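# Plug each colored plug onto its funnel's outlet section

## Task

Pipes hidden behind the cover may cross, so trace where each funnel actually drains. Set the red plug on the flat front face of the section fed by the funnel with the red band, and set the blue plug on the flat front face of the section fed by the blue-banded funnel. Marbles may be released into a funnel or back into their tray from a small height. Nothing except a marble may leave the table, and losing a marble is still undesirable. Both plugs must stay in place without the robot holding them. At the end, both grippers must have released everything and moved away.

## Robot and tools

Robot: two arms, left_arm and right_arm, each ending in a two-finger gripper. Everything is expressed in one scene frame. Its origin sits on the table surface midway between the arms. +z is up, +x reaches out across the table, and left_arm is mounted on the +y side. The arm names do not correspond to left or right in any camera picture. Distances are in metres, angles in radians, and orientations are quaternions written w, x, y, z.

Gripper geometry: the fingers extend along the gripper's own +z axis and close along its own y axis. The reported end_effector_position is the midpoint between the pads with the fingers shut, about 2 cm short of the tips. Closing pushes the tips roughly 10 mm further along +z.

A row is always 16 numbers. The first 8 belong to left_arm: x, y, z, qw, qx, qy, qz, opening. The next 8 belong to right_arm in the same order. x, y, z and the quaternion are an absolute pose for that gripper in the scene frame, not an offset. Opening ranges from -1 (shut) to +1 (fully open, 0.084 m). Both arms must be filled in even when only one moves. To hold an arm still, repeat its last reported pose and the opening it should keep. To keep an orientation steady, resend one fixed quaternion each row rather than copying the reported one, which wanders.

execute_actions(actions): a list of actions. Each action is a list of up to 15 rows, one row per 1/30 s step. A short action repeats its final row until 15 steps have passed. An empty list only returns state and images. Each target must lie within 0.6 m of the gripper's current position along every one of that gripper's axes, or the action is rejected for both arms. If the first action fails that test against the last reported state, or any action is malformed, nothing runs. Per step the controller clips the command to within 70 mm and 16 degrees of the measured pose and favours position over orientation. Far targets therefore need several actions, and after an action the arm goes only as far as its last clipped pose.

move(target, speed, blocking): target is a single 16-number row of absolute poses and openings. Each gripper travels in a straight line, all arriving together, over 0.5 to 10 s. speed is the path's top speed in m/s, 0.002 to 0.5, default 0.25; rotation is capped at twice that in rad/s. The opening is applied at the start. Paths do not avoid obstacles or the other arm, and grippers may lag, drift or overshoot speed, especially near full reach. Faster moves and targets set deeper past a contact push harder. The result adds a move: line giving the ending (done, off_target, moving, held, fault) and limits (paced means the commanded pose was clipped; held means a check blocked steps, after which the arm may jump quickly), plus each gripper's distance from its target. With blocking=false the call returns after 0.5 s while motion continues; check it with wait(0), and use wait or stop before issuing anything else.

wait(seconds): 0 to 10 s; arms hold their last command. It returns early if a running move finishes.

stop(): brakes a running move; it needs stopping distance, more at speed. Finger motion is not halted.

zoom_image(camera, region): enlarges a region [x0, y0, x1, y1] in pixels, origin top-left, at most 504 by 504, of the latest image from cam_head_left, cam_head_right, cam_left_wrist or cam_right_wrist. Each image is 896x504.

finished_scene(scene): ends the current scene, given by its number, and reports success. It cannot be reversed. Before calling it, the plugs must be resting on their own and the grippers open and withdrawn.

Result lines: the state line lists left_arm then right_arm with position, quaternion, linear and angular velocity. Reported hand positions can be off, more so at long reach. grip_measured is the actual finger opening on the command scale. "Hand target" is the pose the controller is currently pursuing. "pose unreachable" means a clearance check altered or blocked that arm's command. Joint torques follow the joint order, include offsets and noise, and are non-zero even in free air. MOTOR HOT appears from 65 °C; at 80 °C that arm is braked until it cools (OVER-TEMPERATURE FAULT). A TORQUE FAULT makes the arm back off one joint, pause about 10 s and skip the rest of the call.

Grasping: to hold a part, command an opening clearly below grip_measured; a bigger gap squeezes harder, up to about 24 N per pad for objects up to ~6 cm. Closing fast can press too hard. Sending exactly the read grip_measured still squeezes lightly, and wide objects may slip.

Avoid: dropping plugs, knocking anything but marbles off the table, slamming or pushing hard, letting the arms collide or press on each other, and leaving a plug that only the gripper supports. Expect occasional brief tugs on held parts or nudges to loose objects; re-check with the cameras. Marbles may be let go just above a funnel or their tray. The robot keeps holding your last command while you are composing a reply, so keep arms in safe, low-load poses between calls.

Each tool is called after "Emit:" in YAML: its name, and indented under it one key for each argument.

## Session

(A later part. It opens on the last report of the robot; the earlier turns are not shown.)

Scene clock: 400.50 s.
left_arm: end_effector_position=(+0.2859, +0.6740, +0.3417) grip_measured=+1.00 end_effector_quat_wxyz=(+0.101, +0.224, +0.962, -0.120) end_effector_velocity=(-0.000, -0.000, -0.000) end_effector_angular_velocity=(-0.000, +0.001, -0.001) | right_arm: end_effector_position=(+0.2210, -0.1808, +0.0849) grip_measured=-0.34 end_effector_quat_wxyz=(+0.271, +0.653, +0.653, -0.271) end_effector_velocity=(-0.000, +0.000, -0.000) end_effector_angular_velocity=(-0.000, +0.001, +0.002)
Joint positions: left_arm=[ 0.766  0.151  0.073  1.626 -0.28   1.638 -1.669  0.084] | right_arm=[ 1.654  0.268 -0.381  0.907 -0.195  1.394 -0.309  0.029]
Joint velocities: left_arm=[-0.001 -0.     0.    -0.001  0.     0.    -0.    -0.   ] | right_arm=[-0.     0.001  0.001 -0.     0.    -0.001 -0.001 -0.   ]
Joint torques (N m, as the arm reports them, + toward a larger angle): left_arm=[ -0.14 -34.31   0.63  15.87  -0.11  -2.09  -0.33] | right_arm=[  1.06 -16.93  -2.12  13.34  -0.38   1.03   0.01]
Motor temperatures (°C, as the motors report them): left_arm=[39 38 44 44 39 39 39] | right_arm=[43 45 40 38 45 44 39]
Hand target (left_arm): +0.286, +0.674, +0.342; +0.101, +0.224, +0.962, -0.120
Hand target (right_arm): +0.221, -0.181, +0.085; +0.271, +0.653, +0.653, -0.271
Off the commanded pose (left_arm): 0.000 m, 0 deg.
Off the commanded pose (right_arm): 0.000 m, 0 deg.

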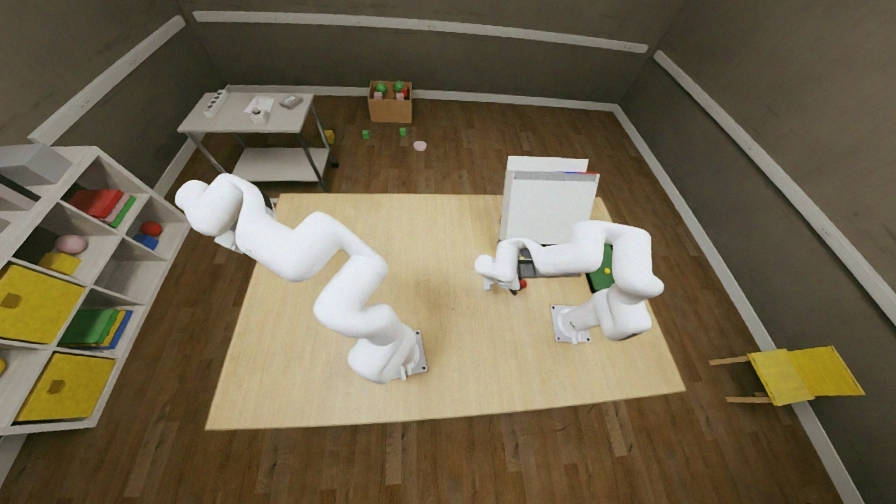

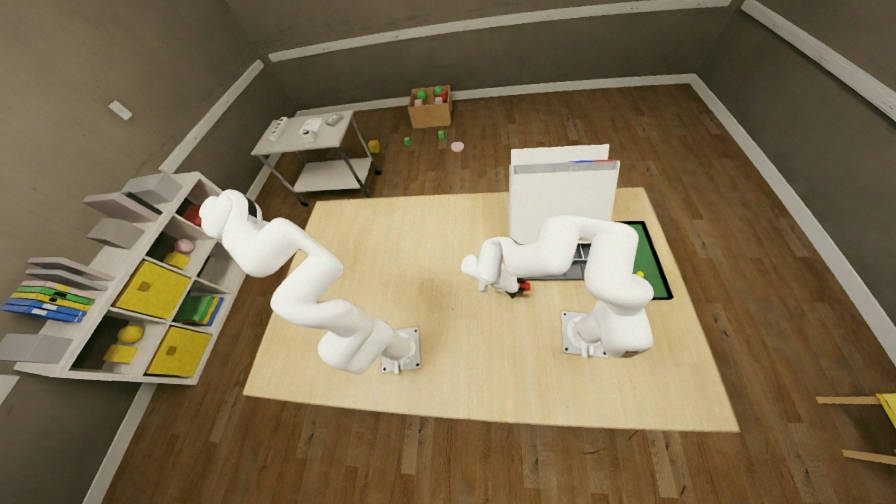

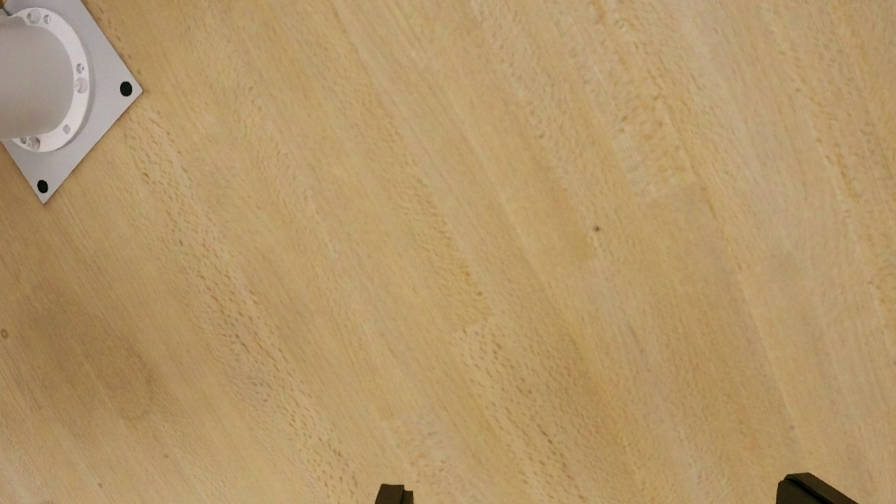

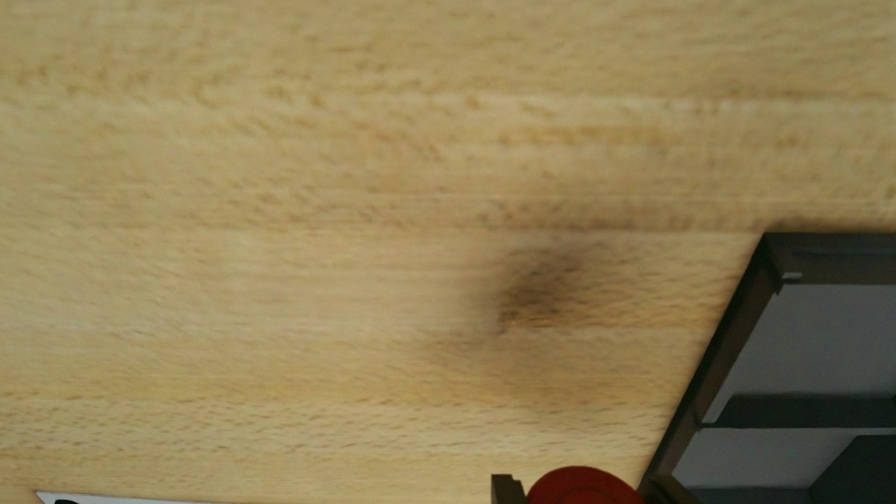

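Emit:
move:
  target: [0.2859,0.674,0.3417,0.101,0.224,0.962,-0.12,1,0.29,-0.27,0.11,-0.285,0.647,0.647,0.285,-0.7]
  speed: 0.3

Scene clock: 410.77 s.
left_arm: end_effector_position=(+0.2859, +0.6740, +0.3417) grip_measured=+1.00 end_effector_quat_wxyz=(+0.101, +0.224, +0.962, -0.120) end_effector_velocity=(+0.000, -0.000, -0.000) end_effector_angular_velocity=(+0.000, +0.000, +0.000) | right_arm: end_effector_position=(+0.2887, -0.2680, +0.1092) grip_measured=-0.34 end_effector_quat_wxyz=(-0.288, +0.646, +0.648, +0.284) end_effector_velocity=(+0.001, -0.001, +0.000) end_effector_angular_velocity=(+0.013, +0.001, +0.001)
Joint positions: left_arm=[ 0.766  0.151  0.073  1.626 -0.28   1.638 -1.669  0.084] | right_arm=[ 1.11  -1.066 -1.434  0.089 -0.427  0.589 -1.348  0.029]
Joint velocities: left_arm=[-0.001  0.     0.     0.     0.    -0.    -0.001  0.   ] | right_arm=[ 0.    -0.007 -0.016  0.006  0.004  0.007 -0.015  0.   ]
Joint torques (N m, as the arm reports them, + toward a larger angle): left_arm=[  0.16 -34.55   0.29  15.77  -0.28  -1.64  -0.11] | right_arm=[ 1.54  5.15  8.4   5.69 -0.15 -1.45 -0.03]
Motor temperatures (°C, as the motors report them): left_arm=[39 38 44 44 39 39 39] | right_arm=[43 45 40 38 45 44 39]
Hand target (left_arm): +0.286, +0.674, +0.342; +0.101, +0.224, +0.962, -0.120
Hand target (right_arm): +0.289, -0.268, +0.109; -0.288, +0.646, +0.647, +0.285
Off the commanded pose (left_arm): 0.000 m, 0 deg.
Off the commanded pose (right_arm): 0.003 m, 0 deg.
move: done

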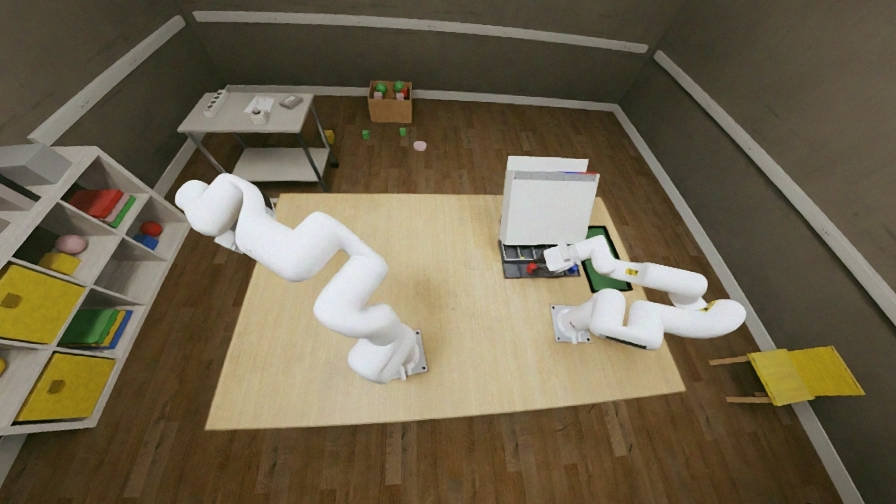

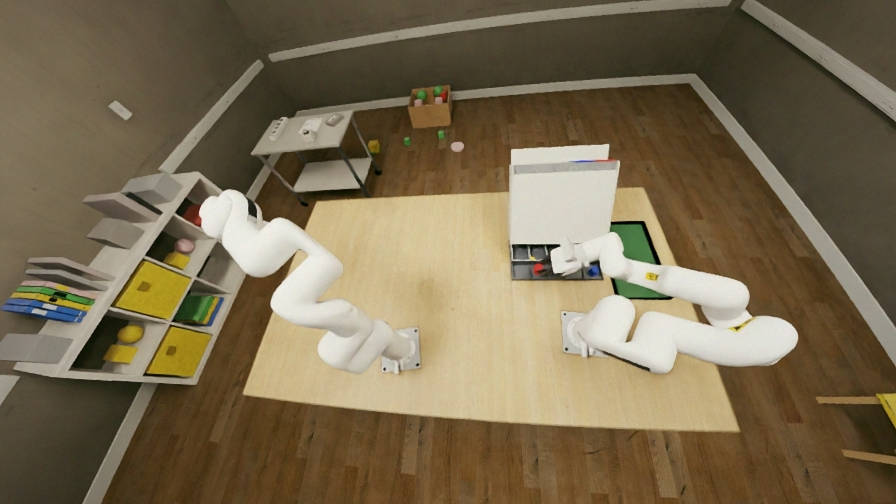

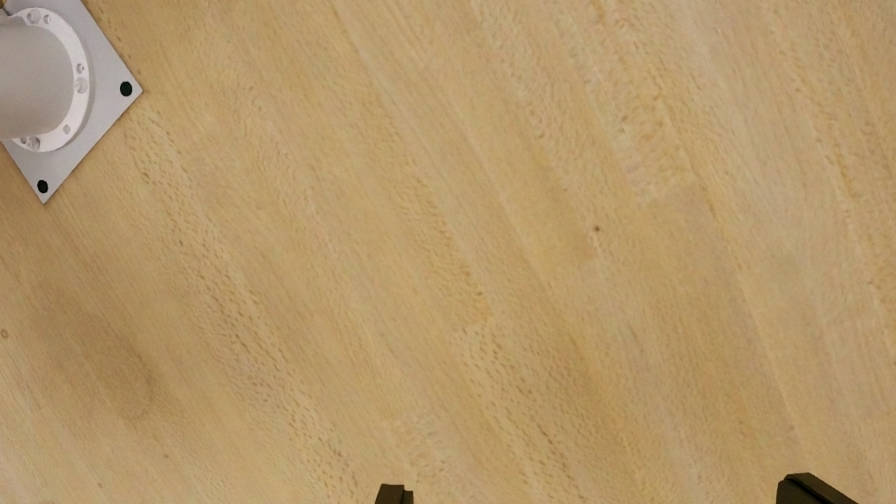

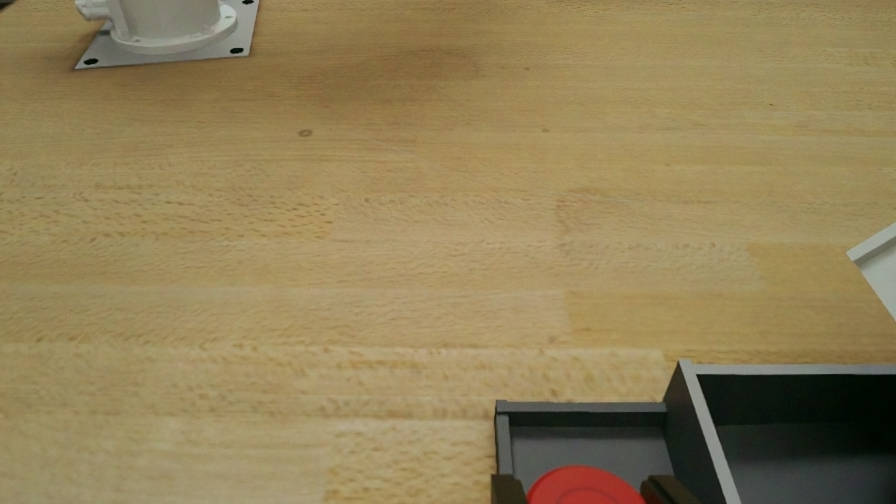

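Emit:
move:
  target: [0.2859,0.674,0.3417,0.101,0.224,0.962,-0.12,1,0.314,-0.285,0.07,-0.285,0.647,0.647,0.285,-0.7]
  speed: 0.08

Emit:
zoom_image:
  camera: "cam_head_right"
  region: [500,230,620,298]

Emit:
zoom_image:
  camera: "cam_head_left"
  region: [485,230,605,298]

Scene clock: 418.93 s.
left_arm: end_effector_position=(+0.2859, +0.6740, +0.3417) grip_measured=+1.00 end_effector_quat_wxyz=(+0.101, +0.224, +0.962, -0.120) end_effector_velocity=(-0.001, +0.000, -0.000) end_effector_angular_velocity=(-0.000, +0.001, +0.001) | right_arm: end_effector_position=(+0.3139, -0.2851, +0.0704) grip_measured=-0.34 end_effector_quat_wxyz=(-0.285, +0.647, +0.647, +0.285) end_effector_velocity=(+0.001, +0.000, -0.002) end_effector_angular_velocity=(+0.001, +0.000, -0.001)
Joint positions: left_arm=[ 0.766  0.151  0.073  1.626 -0.28   1.638 -1.669  0.084] | right_arm=[ 1.301 -0.97  -1.668  0.179 -0.437  0.47  -1.477  0.029]
Joint velocities: left_arm=[ 0.001  0.    -0.     0.     0.     0.001 -0.    -0.   ] | right_arm=[ 0.015  0.002 -0.012  0.005 -0.    -0.009 -0.002  0.   ]
Joint torques (N m, as the arm reports them, + toward a larger angle): left_arm=[ -0.11 -34.24   0.23  15.75  -0.29  -1.76   0.07] | right_arm=[ 0.93  4.9   8.97  3.77 -0.81 -1.14  0.09]
Motor temperatures (°C, as the motors report them): left_arm=[39 38 44 44 39 39 39] | right_arm=[43 45 41 38 45 44 39]
Hand target (left_arm): +0.286, +0.674, +0.342; +0.101, +0.224, +0.962, -0.120
Hand target (right_arm): +0.314, -0.285, +0.070; -0.285, +0.647, +0.647, +0.285
Off the commanded pose (left_arm): 0.000 m, 0 deg.
Off the commanded pose (right_arm): 0.000 m, 0 deg.
move: done

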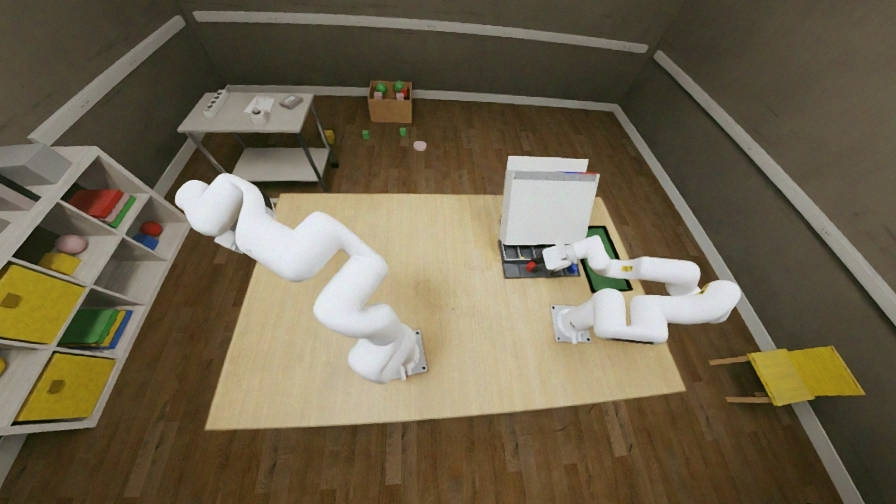

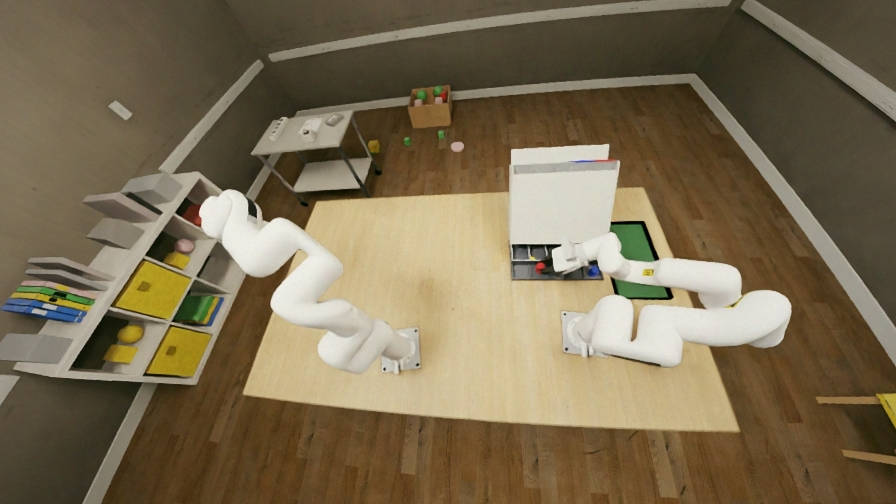

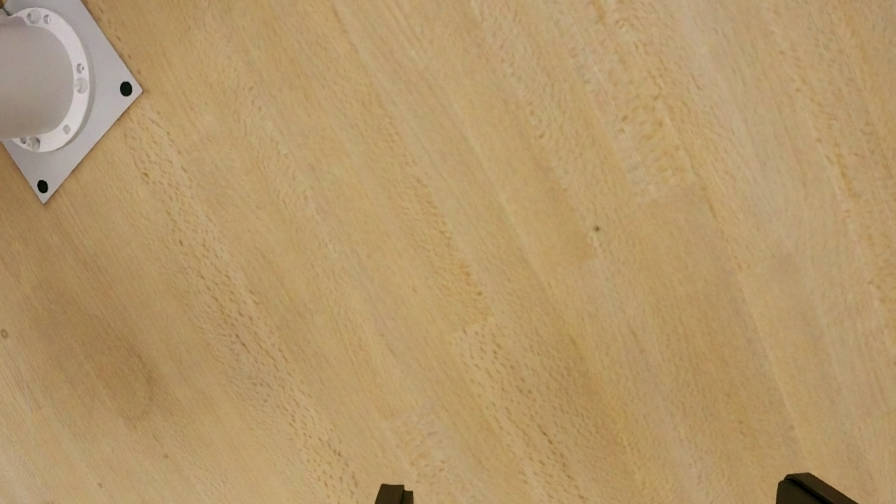

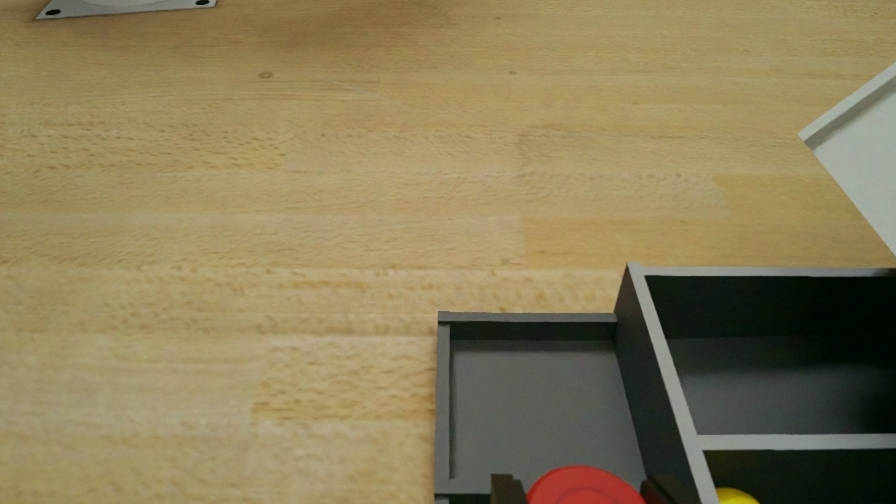

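Region (500, 230, 620, 298) of cam_head_right's 896x504 image, scaled by 4.200, with more detail than that image has; it fills the top 286 rows of this view, and the rest is white.

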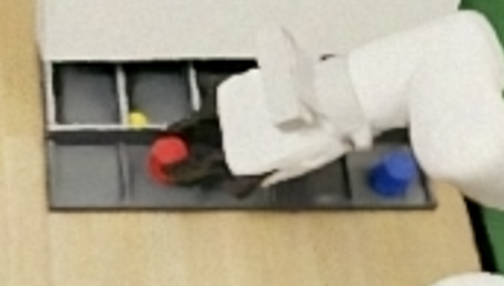

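Region (485, 230, 605, 298) of cam_head_left's 896x504 image, scaled by 4.200, with more detail than that image has; it fills the top 286 rows of this view, and the rest is white.

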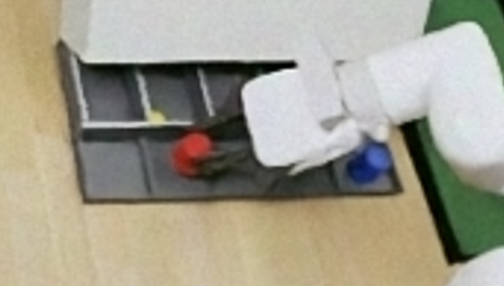

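Good. Lower slowly.

Emit:
move:
  target: [0.2859,0.674,0.3417,0.101,0.224,0.962,-0.12,1,0.314,-0.285,0.047,-0.285,0.647,0.647,0.285,-0.7]
  speed: 0.025

Emit:
zoom_image:
  camera: "cam_head_left"
  region: [495,240,575,290]

Scene clock: 424.30 s.
left_arm: end_effector_position=(+0.2859, +0.6740, +0.3417) grip_measured=+1.00 end_effector_quat_wxyz=(+0.101, +0.224, +0.962, -0.120) end_effector_velocity=(-0.001, +0.001, +0.000) end_effector_angular_velocity=(+0.002, -0.000, +0.003) | right_arm: end_effector_position=(+0.3140, -0.2851, +0.0474) grip_measured=-0.34 end_effector_quat_wxyz=(-0.285, +0.647, +0.647, +0.285) end_effector_velocity=(+0.000, +0.000, -0.003) end_effector_angular_velocity=(-0.001, -0.000, +0.001)
Joint positions: left_arm=[ 0.766  0.151  0.073  1.626 -0.28   1.638 -1.669  0.084] | right_arm=[ 1.405 -0.942 -1.801  0.192 -0.457  0.386 -1.525  0.029]
Joint velocities: left_arm=[ 0.002 -0.     0.     0.001  0.001 -0.001 -0.001 -0.   ] | right_arm=[ 0.016  0.003 -0.016  0.003 -0.002 -0.011 -0.004 -0.   ]
Joint torques (N m, as the arm reports them, + toward a larger angle): left_arm=[ -0.15 -33.79  -0.11  15.86  -0.36  -1.65   0.12] | right_arm=[ 0.56  6.51  9.13  3.08 -0.92 -0.94  0.06]
Motor temperatures (°C, as the motors report them): left_arm=[39 38 44 44 39 39 39] | right_arm=[43 45 41 38 45 44 39]
Hand target (left_arm): +0.286, +0.674, +0.342; +0.101, +0.224, +0.962, -0.120
Hand target (right_arm): +0.314, -0.285, +0.047; -0.285, +0.647, +0.647, +0.285
Off the commanded pose (left_arm): 0.000 m, 0 deg.
Off the commanded pose (right_arm): 0.000 m, 0 deg.
move: done

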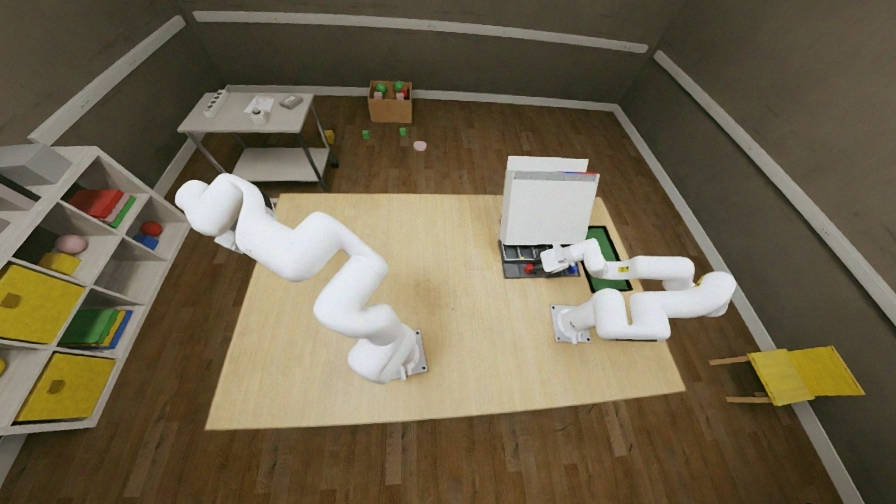

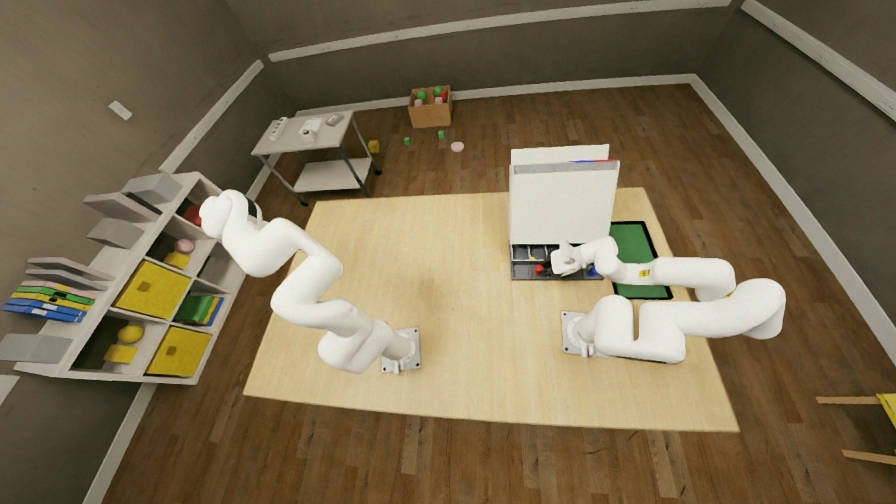

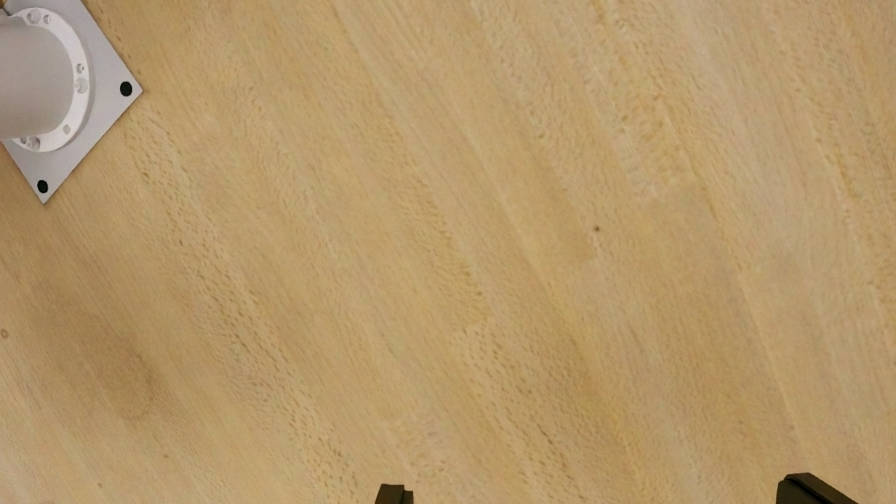

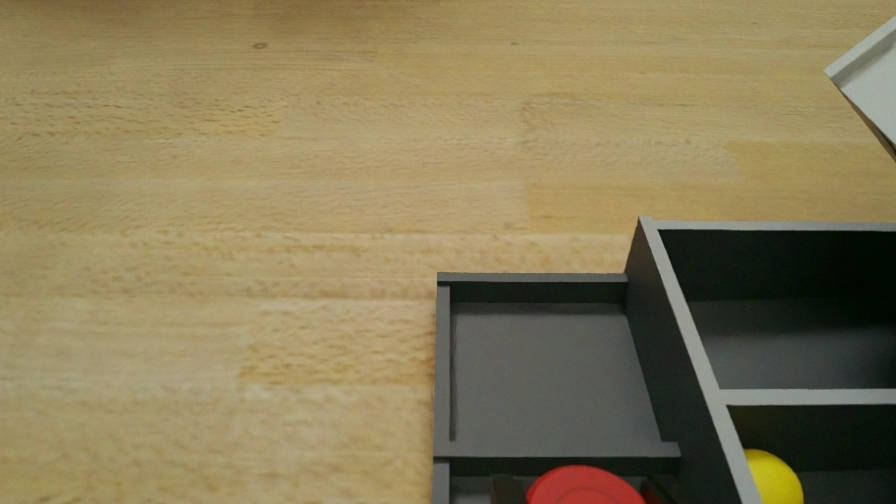

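Region (495, 240, 575, 290) of cam_head_left's 896x504 image, scaled by 6.300, with more detail than that image has; it fills the top 315 rows of this view, and the rest is white.

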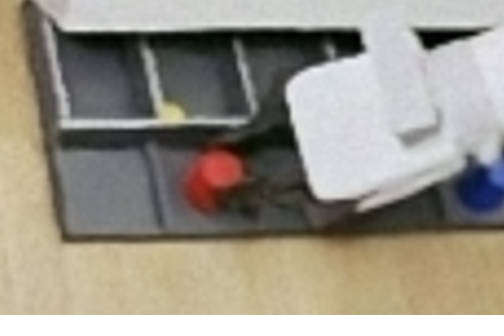

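Emit:
move:
  target: [0.2859,0.674,0.3417,0.101,0.224,0.962,-0.12,1,0.314,-0.285,0.043,-0.285,0.647,0.647,0.285,-0.7]
  speed: 0.01

Scene clock: 430.20 s.
left_arm: end_effector_position=(+0.2859, +0.6740, +0.3417) grip_measured=+1.00 end_effector_quat_wxyz=(+0.101, +0.224, +0.962, -0.120) end_effector_velocity=(+0.000, -0.000, -0.000) end_effector_angular_velocity=(+0.000, +0.000, -0.001) | right_arm: end_effector_position=(+0.3141, -0.2845, +0.0438) grip_measured=-0.33 end_effector_quat_wxyz=(-0.285, +0.647, +0.647, +0.286) end_effector_velocity=(+0.000, -0.000, -0.002) end_effector_angular_velocity=(+0.000, +0.001, -0.003)
Joint positions: left_arm=[ 0.766  0.151  0.073  1.626 -0.28   1.638 -1.669  0.084] | right_arm=[ 1.425 -0.94  -1.824  0.194 -0.461  0.371 -1.533  0.03 ]
Joint velocities: left_arm=[-0.001  0.     0.     0.     0.     0.     0.001 -0.   ] | right_arm=[ 0.011  0.002 -0.014  0.002 -0.001 -0.009 -0.003  0.   ]
Joint torques (N m, as the arm reports them, + toward a larger angle): left_arm=[  0.19 -33.68   0.16  16.17  -0.18  -1.85  -0.05] | right_arm=[ 2.2   9.38  5.6   2.82 -1.1  -0.19  0.06]
Motor temperatures (°C, as the motors report them): left_arm=[39 38 44 44 39 39 39] | right_arm=[43 44 41 37 45 44 39]
Hand target (left_arm): +0.286, +0.674, +0.342; +0.101, +0.224, +0.962, -0.120
Hand target (right_arm): +0.314, -0.285, +0.043; -0.285, +0.647, +0.647, +0.285
Off the commanded pose (left_arm): 0.000 m, 0 deg.
Off the commanded pose (right_arm): 0.001 m, 0 deg.
move: done

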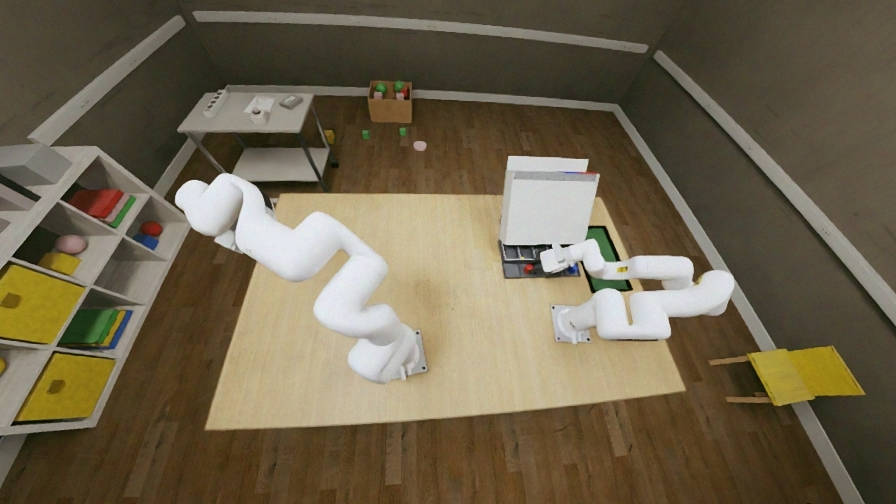

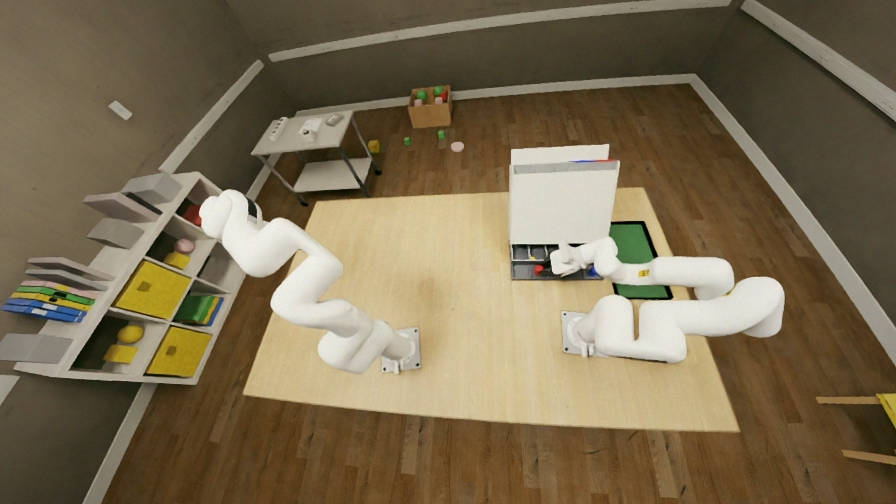

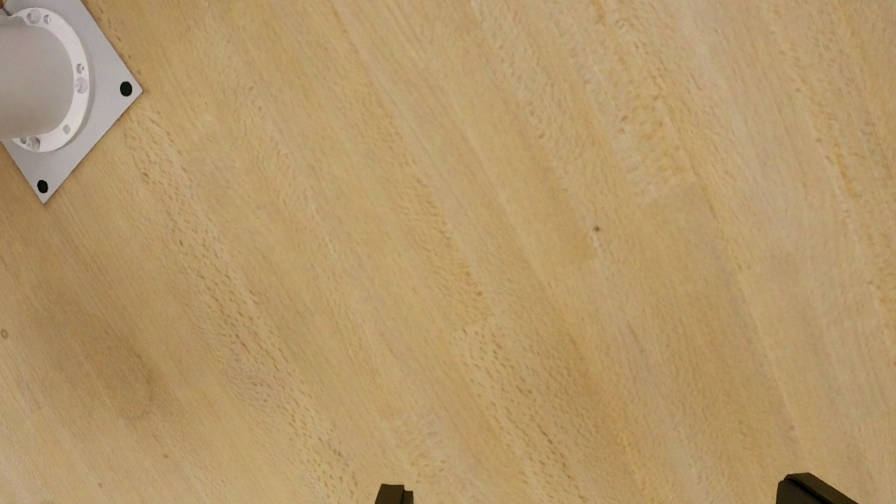

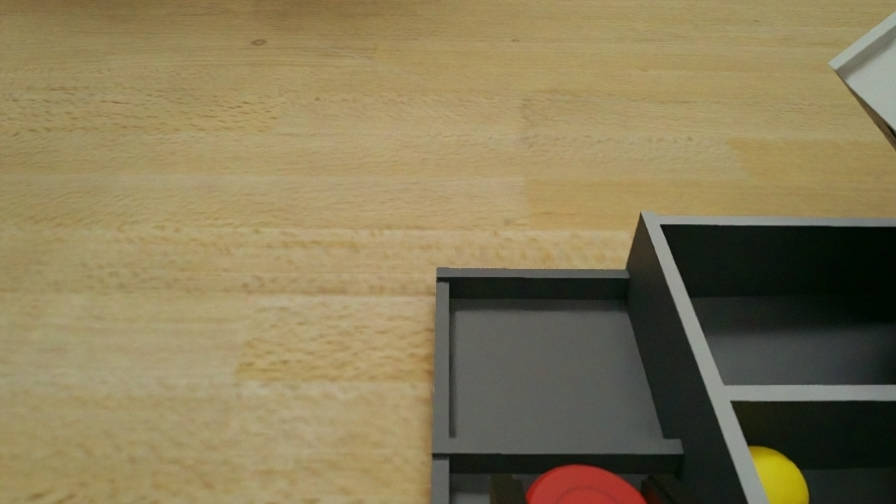

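Contact. Release.

Emit:
move:
  target: [0.2859,0.674,0.3417,0.101,0.224,0.962,-0.12,1,0.314,-0.285,0.045,-0.285,0.647,0.647,0.285,0.0]
  speed: 0.01

Emit:
move:
  target: [0.2859,0.674,0.3417,0.101,0.224,0.962,-0.12,1,0.31,-0.30,0.16,-0.285,0.647,0.647,0.285,0.0]
  speed: 0.15

Emit:
zoom_image:
  camera: "cam_head_left"
  region: [485,230,605,298]

Scene clock: 438.23 s.
left_arm: end_effector_position=(+0.2859, +0.6740, +0.3417) grip_measured=+1.00 end_effector_quat_wxyz=(+0.101, +0.224, +0.962, -0.120) end_effector_velocity=(+0.000, -0.000, +0.000) end_effector_angular_velocity=(+0.000, +0.000, +0.000) | right_arm: end_effector_position=(+0.3140, -0.2850, +0.0449) grip_measured=-0.01 end_effector_quat_wxyz=(-0.285, +0.647, +0.647, +0.285) end_effector_velocity=(-0.000, +0.001, +0.001) end_effector_angular_velocity=(+0.002, -0.000, +0.001)
Joint positions: left_arm=[ 0.766  0.151  0.073  1.626 -0.28   1.638 -1.669  0.084] | right_arm=[ 1.418 -0.94  -1.816  0.194 -0.459  0.377 -1.529  0.044]
Joint velocities: left_arm=[ 0.     0.    -0.     0.     0.     0.    -0.001  0.   ] | right_arm=[-0.005 -0.002  0.007 -0.001  0.001  0.004  0.002  0.   ]
Joint torques (N m, as the arm reports them, + toward a larger angle): left_arm=[ -0.01 -33.48  -0.23  15.72   0.11  -1.95   0.33] | right_arm=[ 0.68  7.01  8.77  2.22 -0.89 -0.8   0.19]
Motor temperatures (°C, as the motors report them): left_arm=[39 38 44 44 39 39 39] | right_arm=[43 44 41 37 45 44 39]
Hand target (left_arm): +0.286, +0.674, +0.342; +0.101, +0.224, +0.962, -0.120
Hand target (right_arm): +0.314, -0.285, +0.045; -0.285, +0.647, +0.647, +0.285
Off the commanded pose (left_arm): 0.000 m, 0 deg.
Off the commanded pose (right_arm): 0.000 m, 0 deg.
move: done

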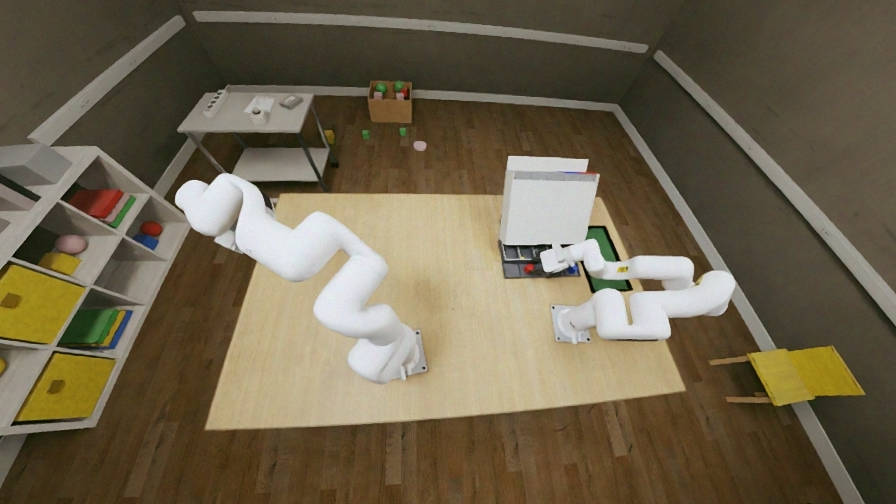

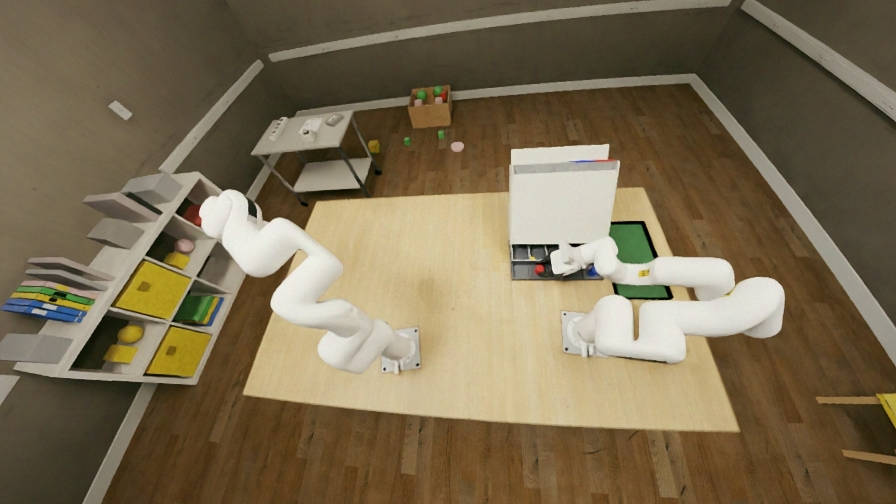

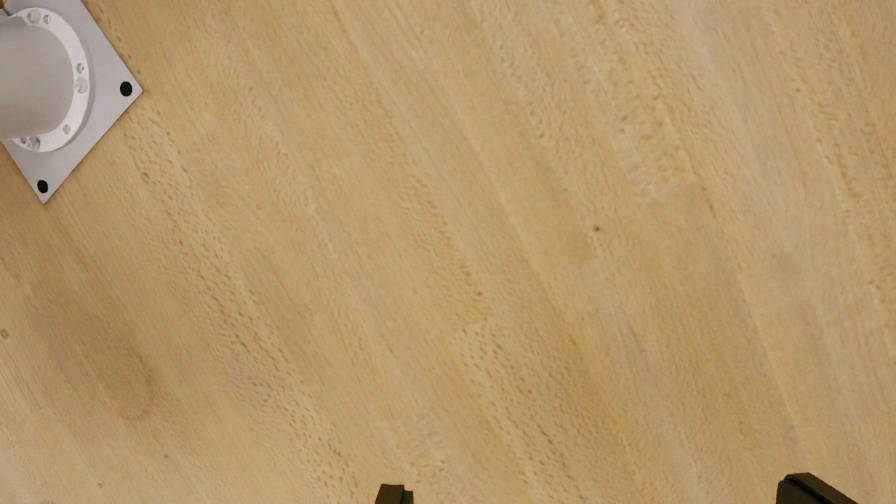

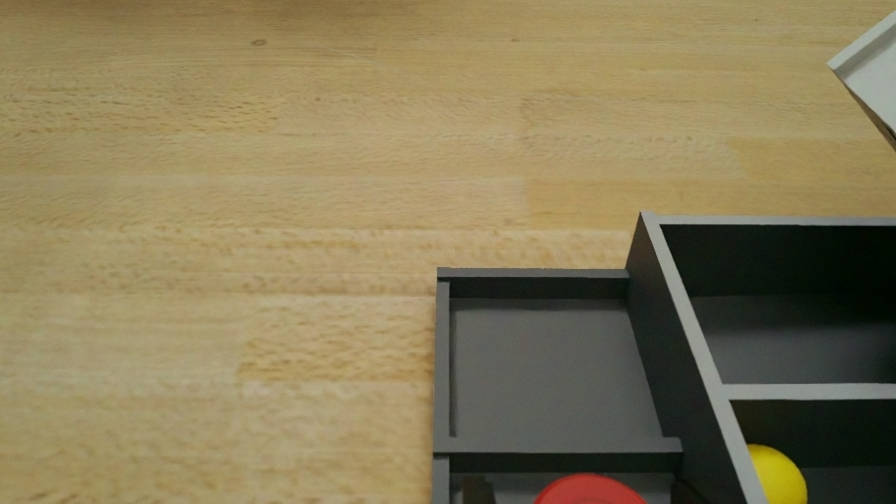

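Scene clock: 439.73 s.
left_arm: end_effector_position=(+0.2859, +0.6740, +0.3417) grip_measured=+1.00 end_effector_quat_wxyz=(+0.101, +0.224, +0.962, -0.120) end_effector_velocity=(+0.000, +0.000, -0.000) end_effector_angular_velocity=(+0.001, -0.001, -0.001) | right_arm: end_effector_position=(+0.3102, -0.2996, +0.1593) grip_measured=-0.01 end_effector_quat_wxyz=(-0.285, +0.647, +0.647, +0.284) end_effector_velocity=(-0.001, -0.001, +0.002) end_effector_angular_velocity=(+0.000, +0.000, -0.001)
Joint positions: left_arm=[ 0.766  0.151  0.073  1.626 -0.28   1.638 -1.669  0.084] | right_arm=[ 1.025 -1.192 -1.263  0.213 -0.35   0.842 -1.297  0.044]
Joint velocities: left_arm=[-0.     0.     0.    -0.    -0.    -0.001  0.001 -0.   ] | right_arm=[-0.01  -0.008  0.009  0.     0.003  0.013  0.003  0.   ]
Joint torques (N m, as the arm reports them, + toward a larger angle): left_arm=[  0.25 -33.4   -0.27  15.74  -0.32  -1.7   -0.06] | right_arm=[ 0.18  4.62  9.21  7.55  0.23 -1.41 -0.22]
Motor temperatures (°C, as the motors report them): left_arm=[39 38 44 44 39 39 39] | right_arm=[43 44 41 37 45 44 39]
Hand target (left_arm): +0.286, +0.674, +0.342; +0.101, +0.224, +0.962, -0.120
Hand target (right_arm): +0.310, -0.300, +0.160; -0.285, +0.647, +0.647, +0.285
Off the commanded pose (left_arm): 0.000 m, 0 deg.
Off the commanded pose (right_arm): 0.001 m, 0 deg.
move: done

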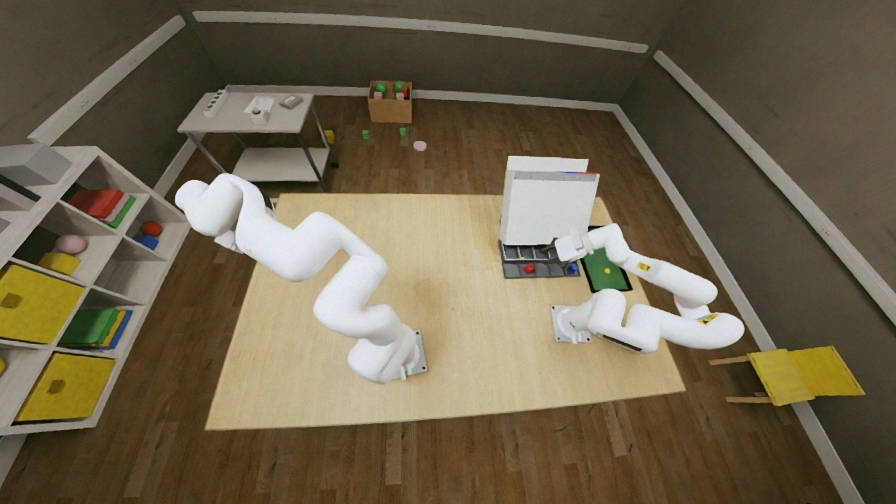

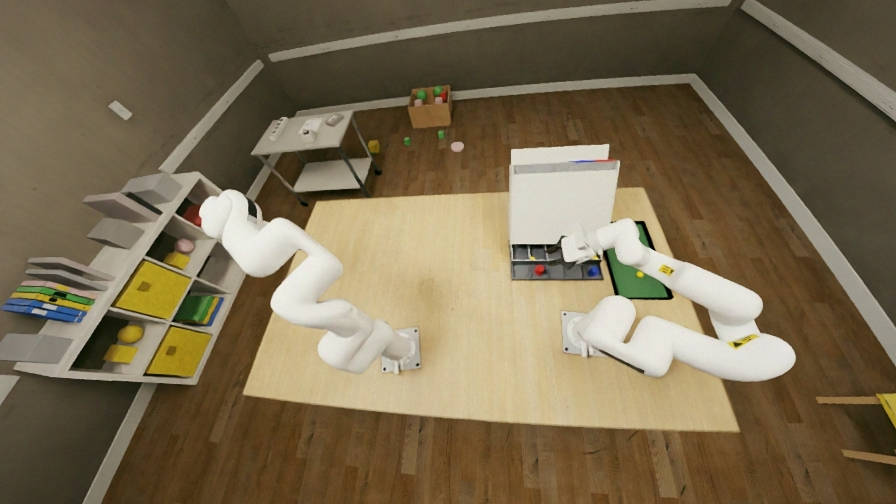

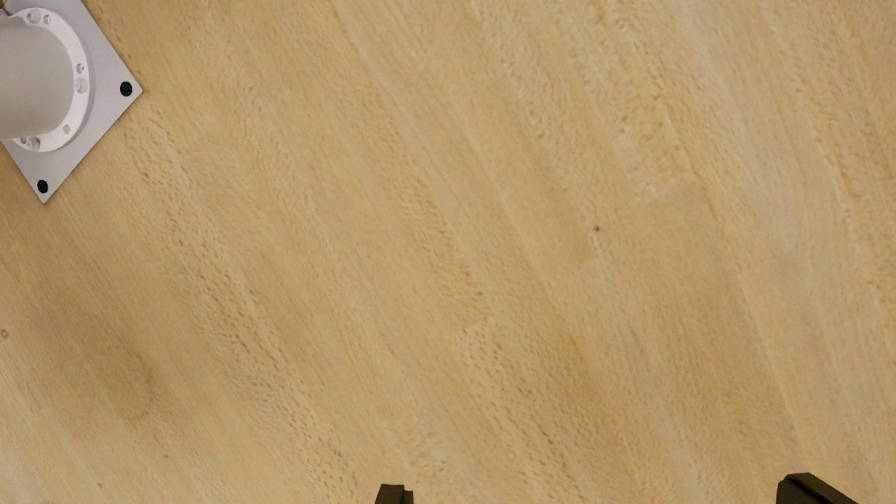

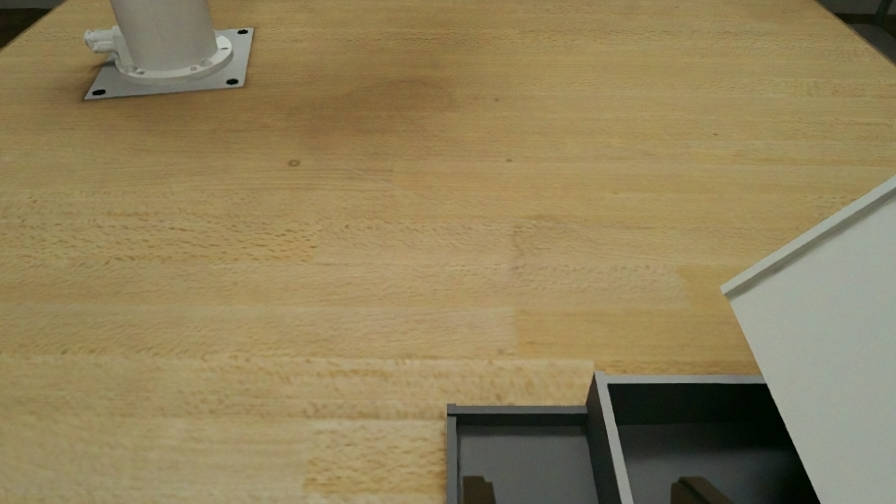

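Region (485, 230, 605, 298) of cam_head_left's 896x504 image, scaled by 4.200, with more detail than that image has; it fills the top 286 rows of this view, and the rest is white.

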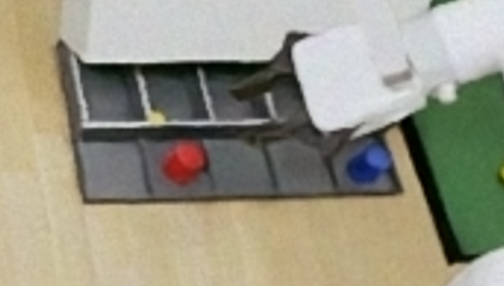

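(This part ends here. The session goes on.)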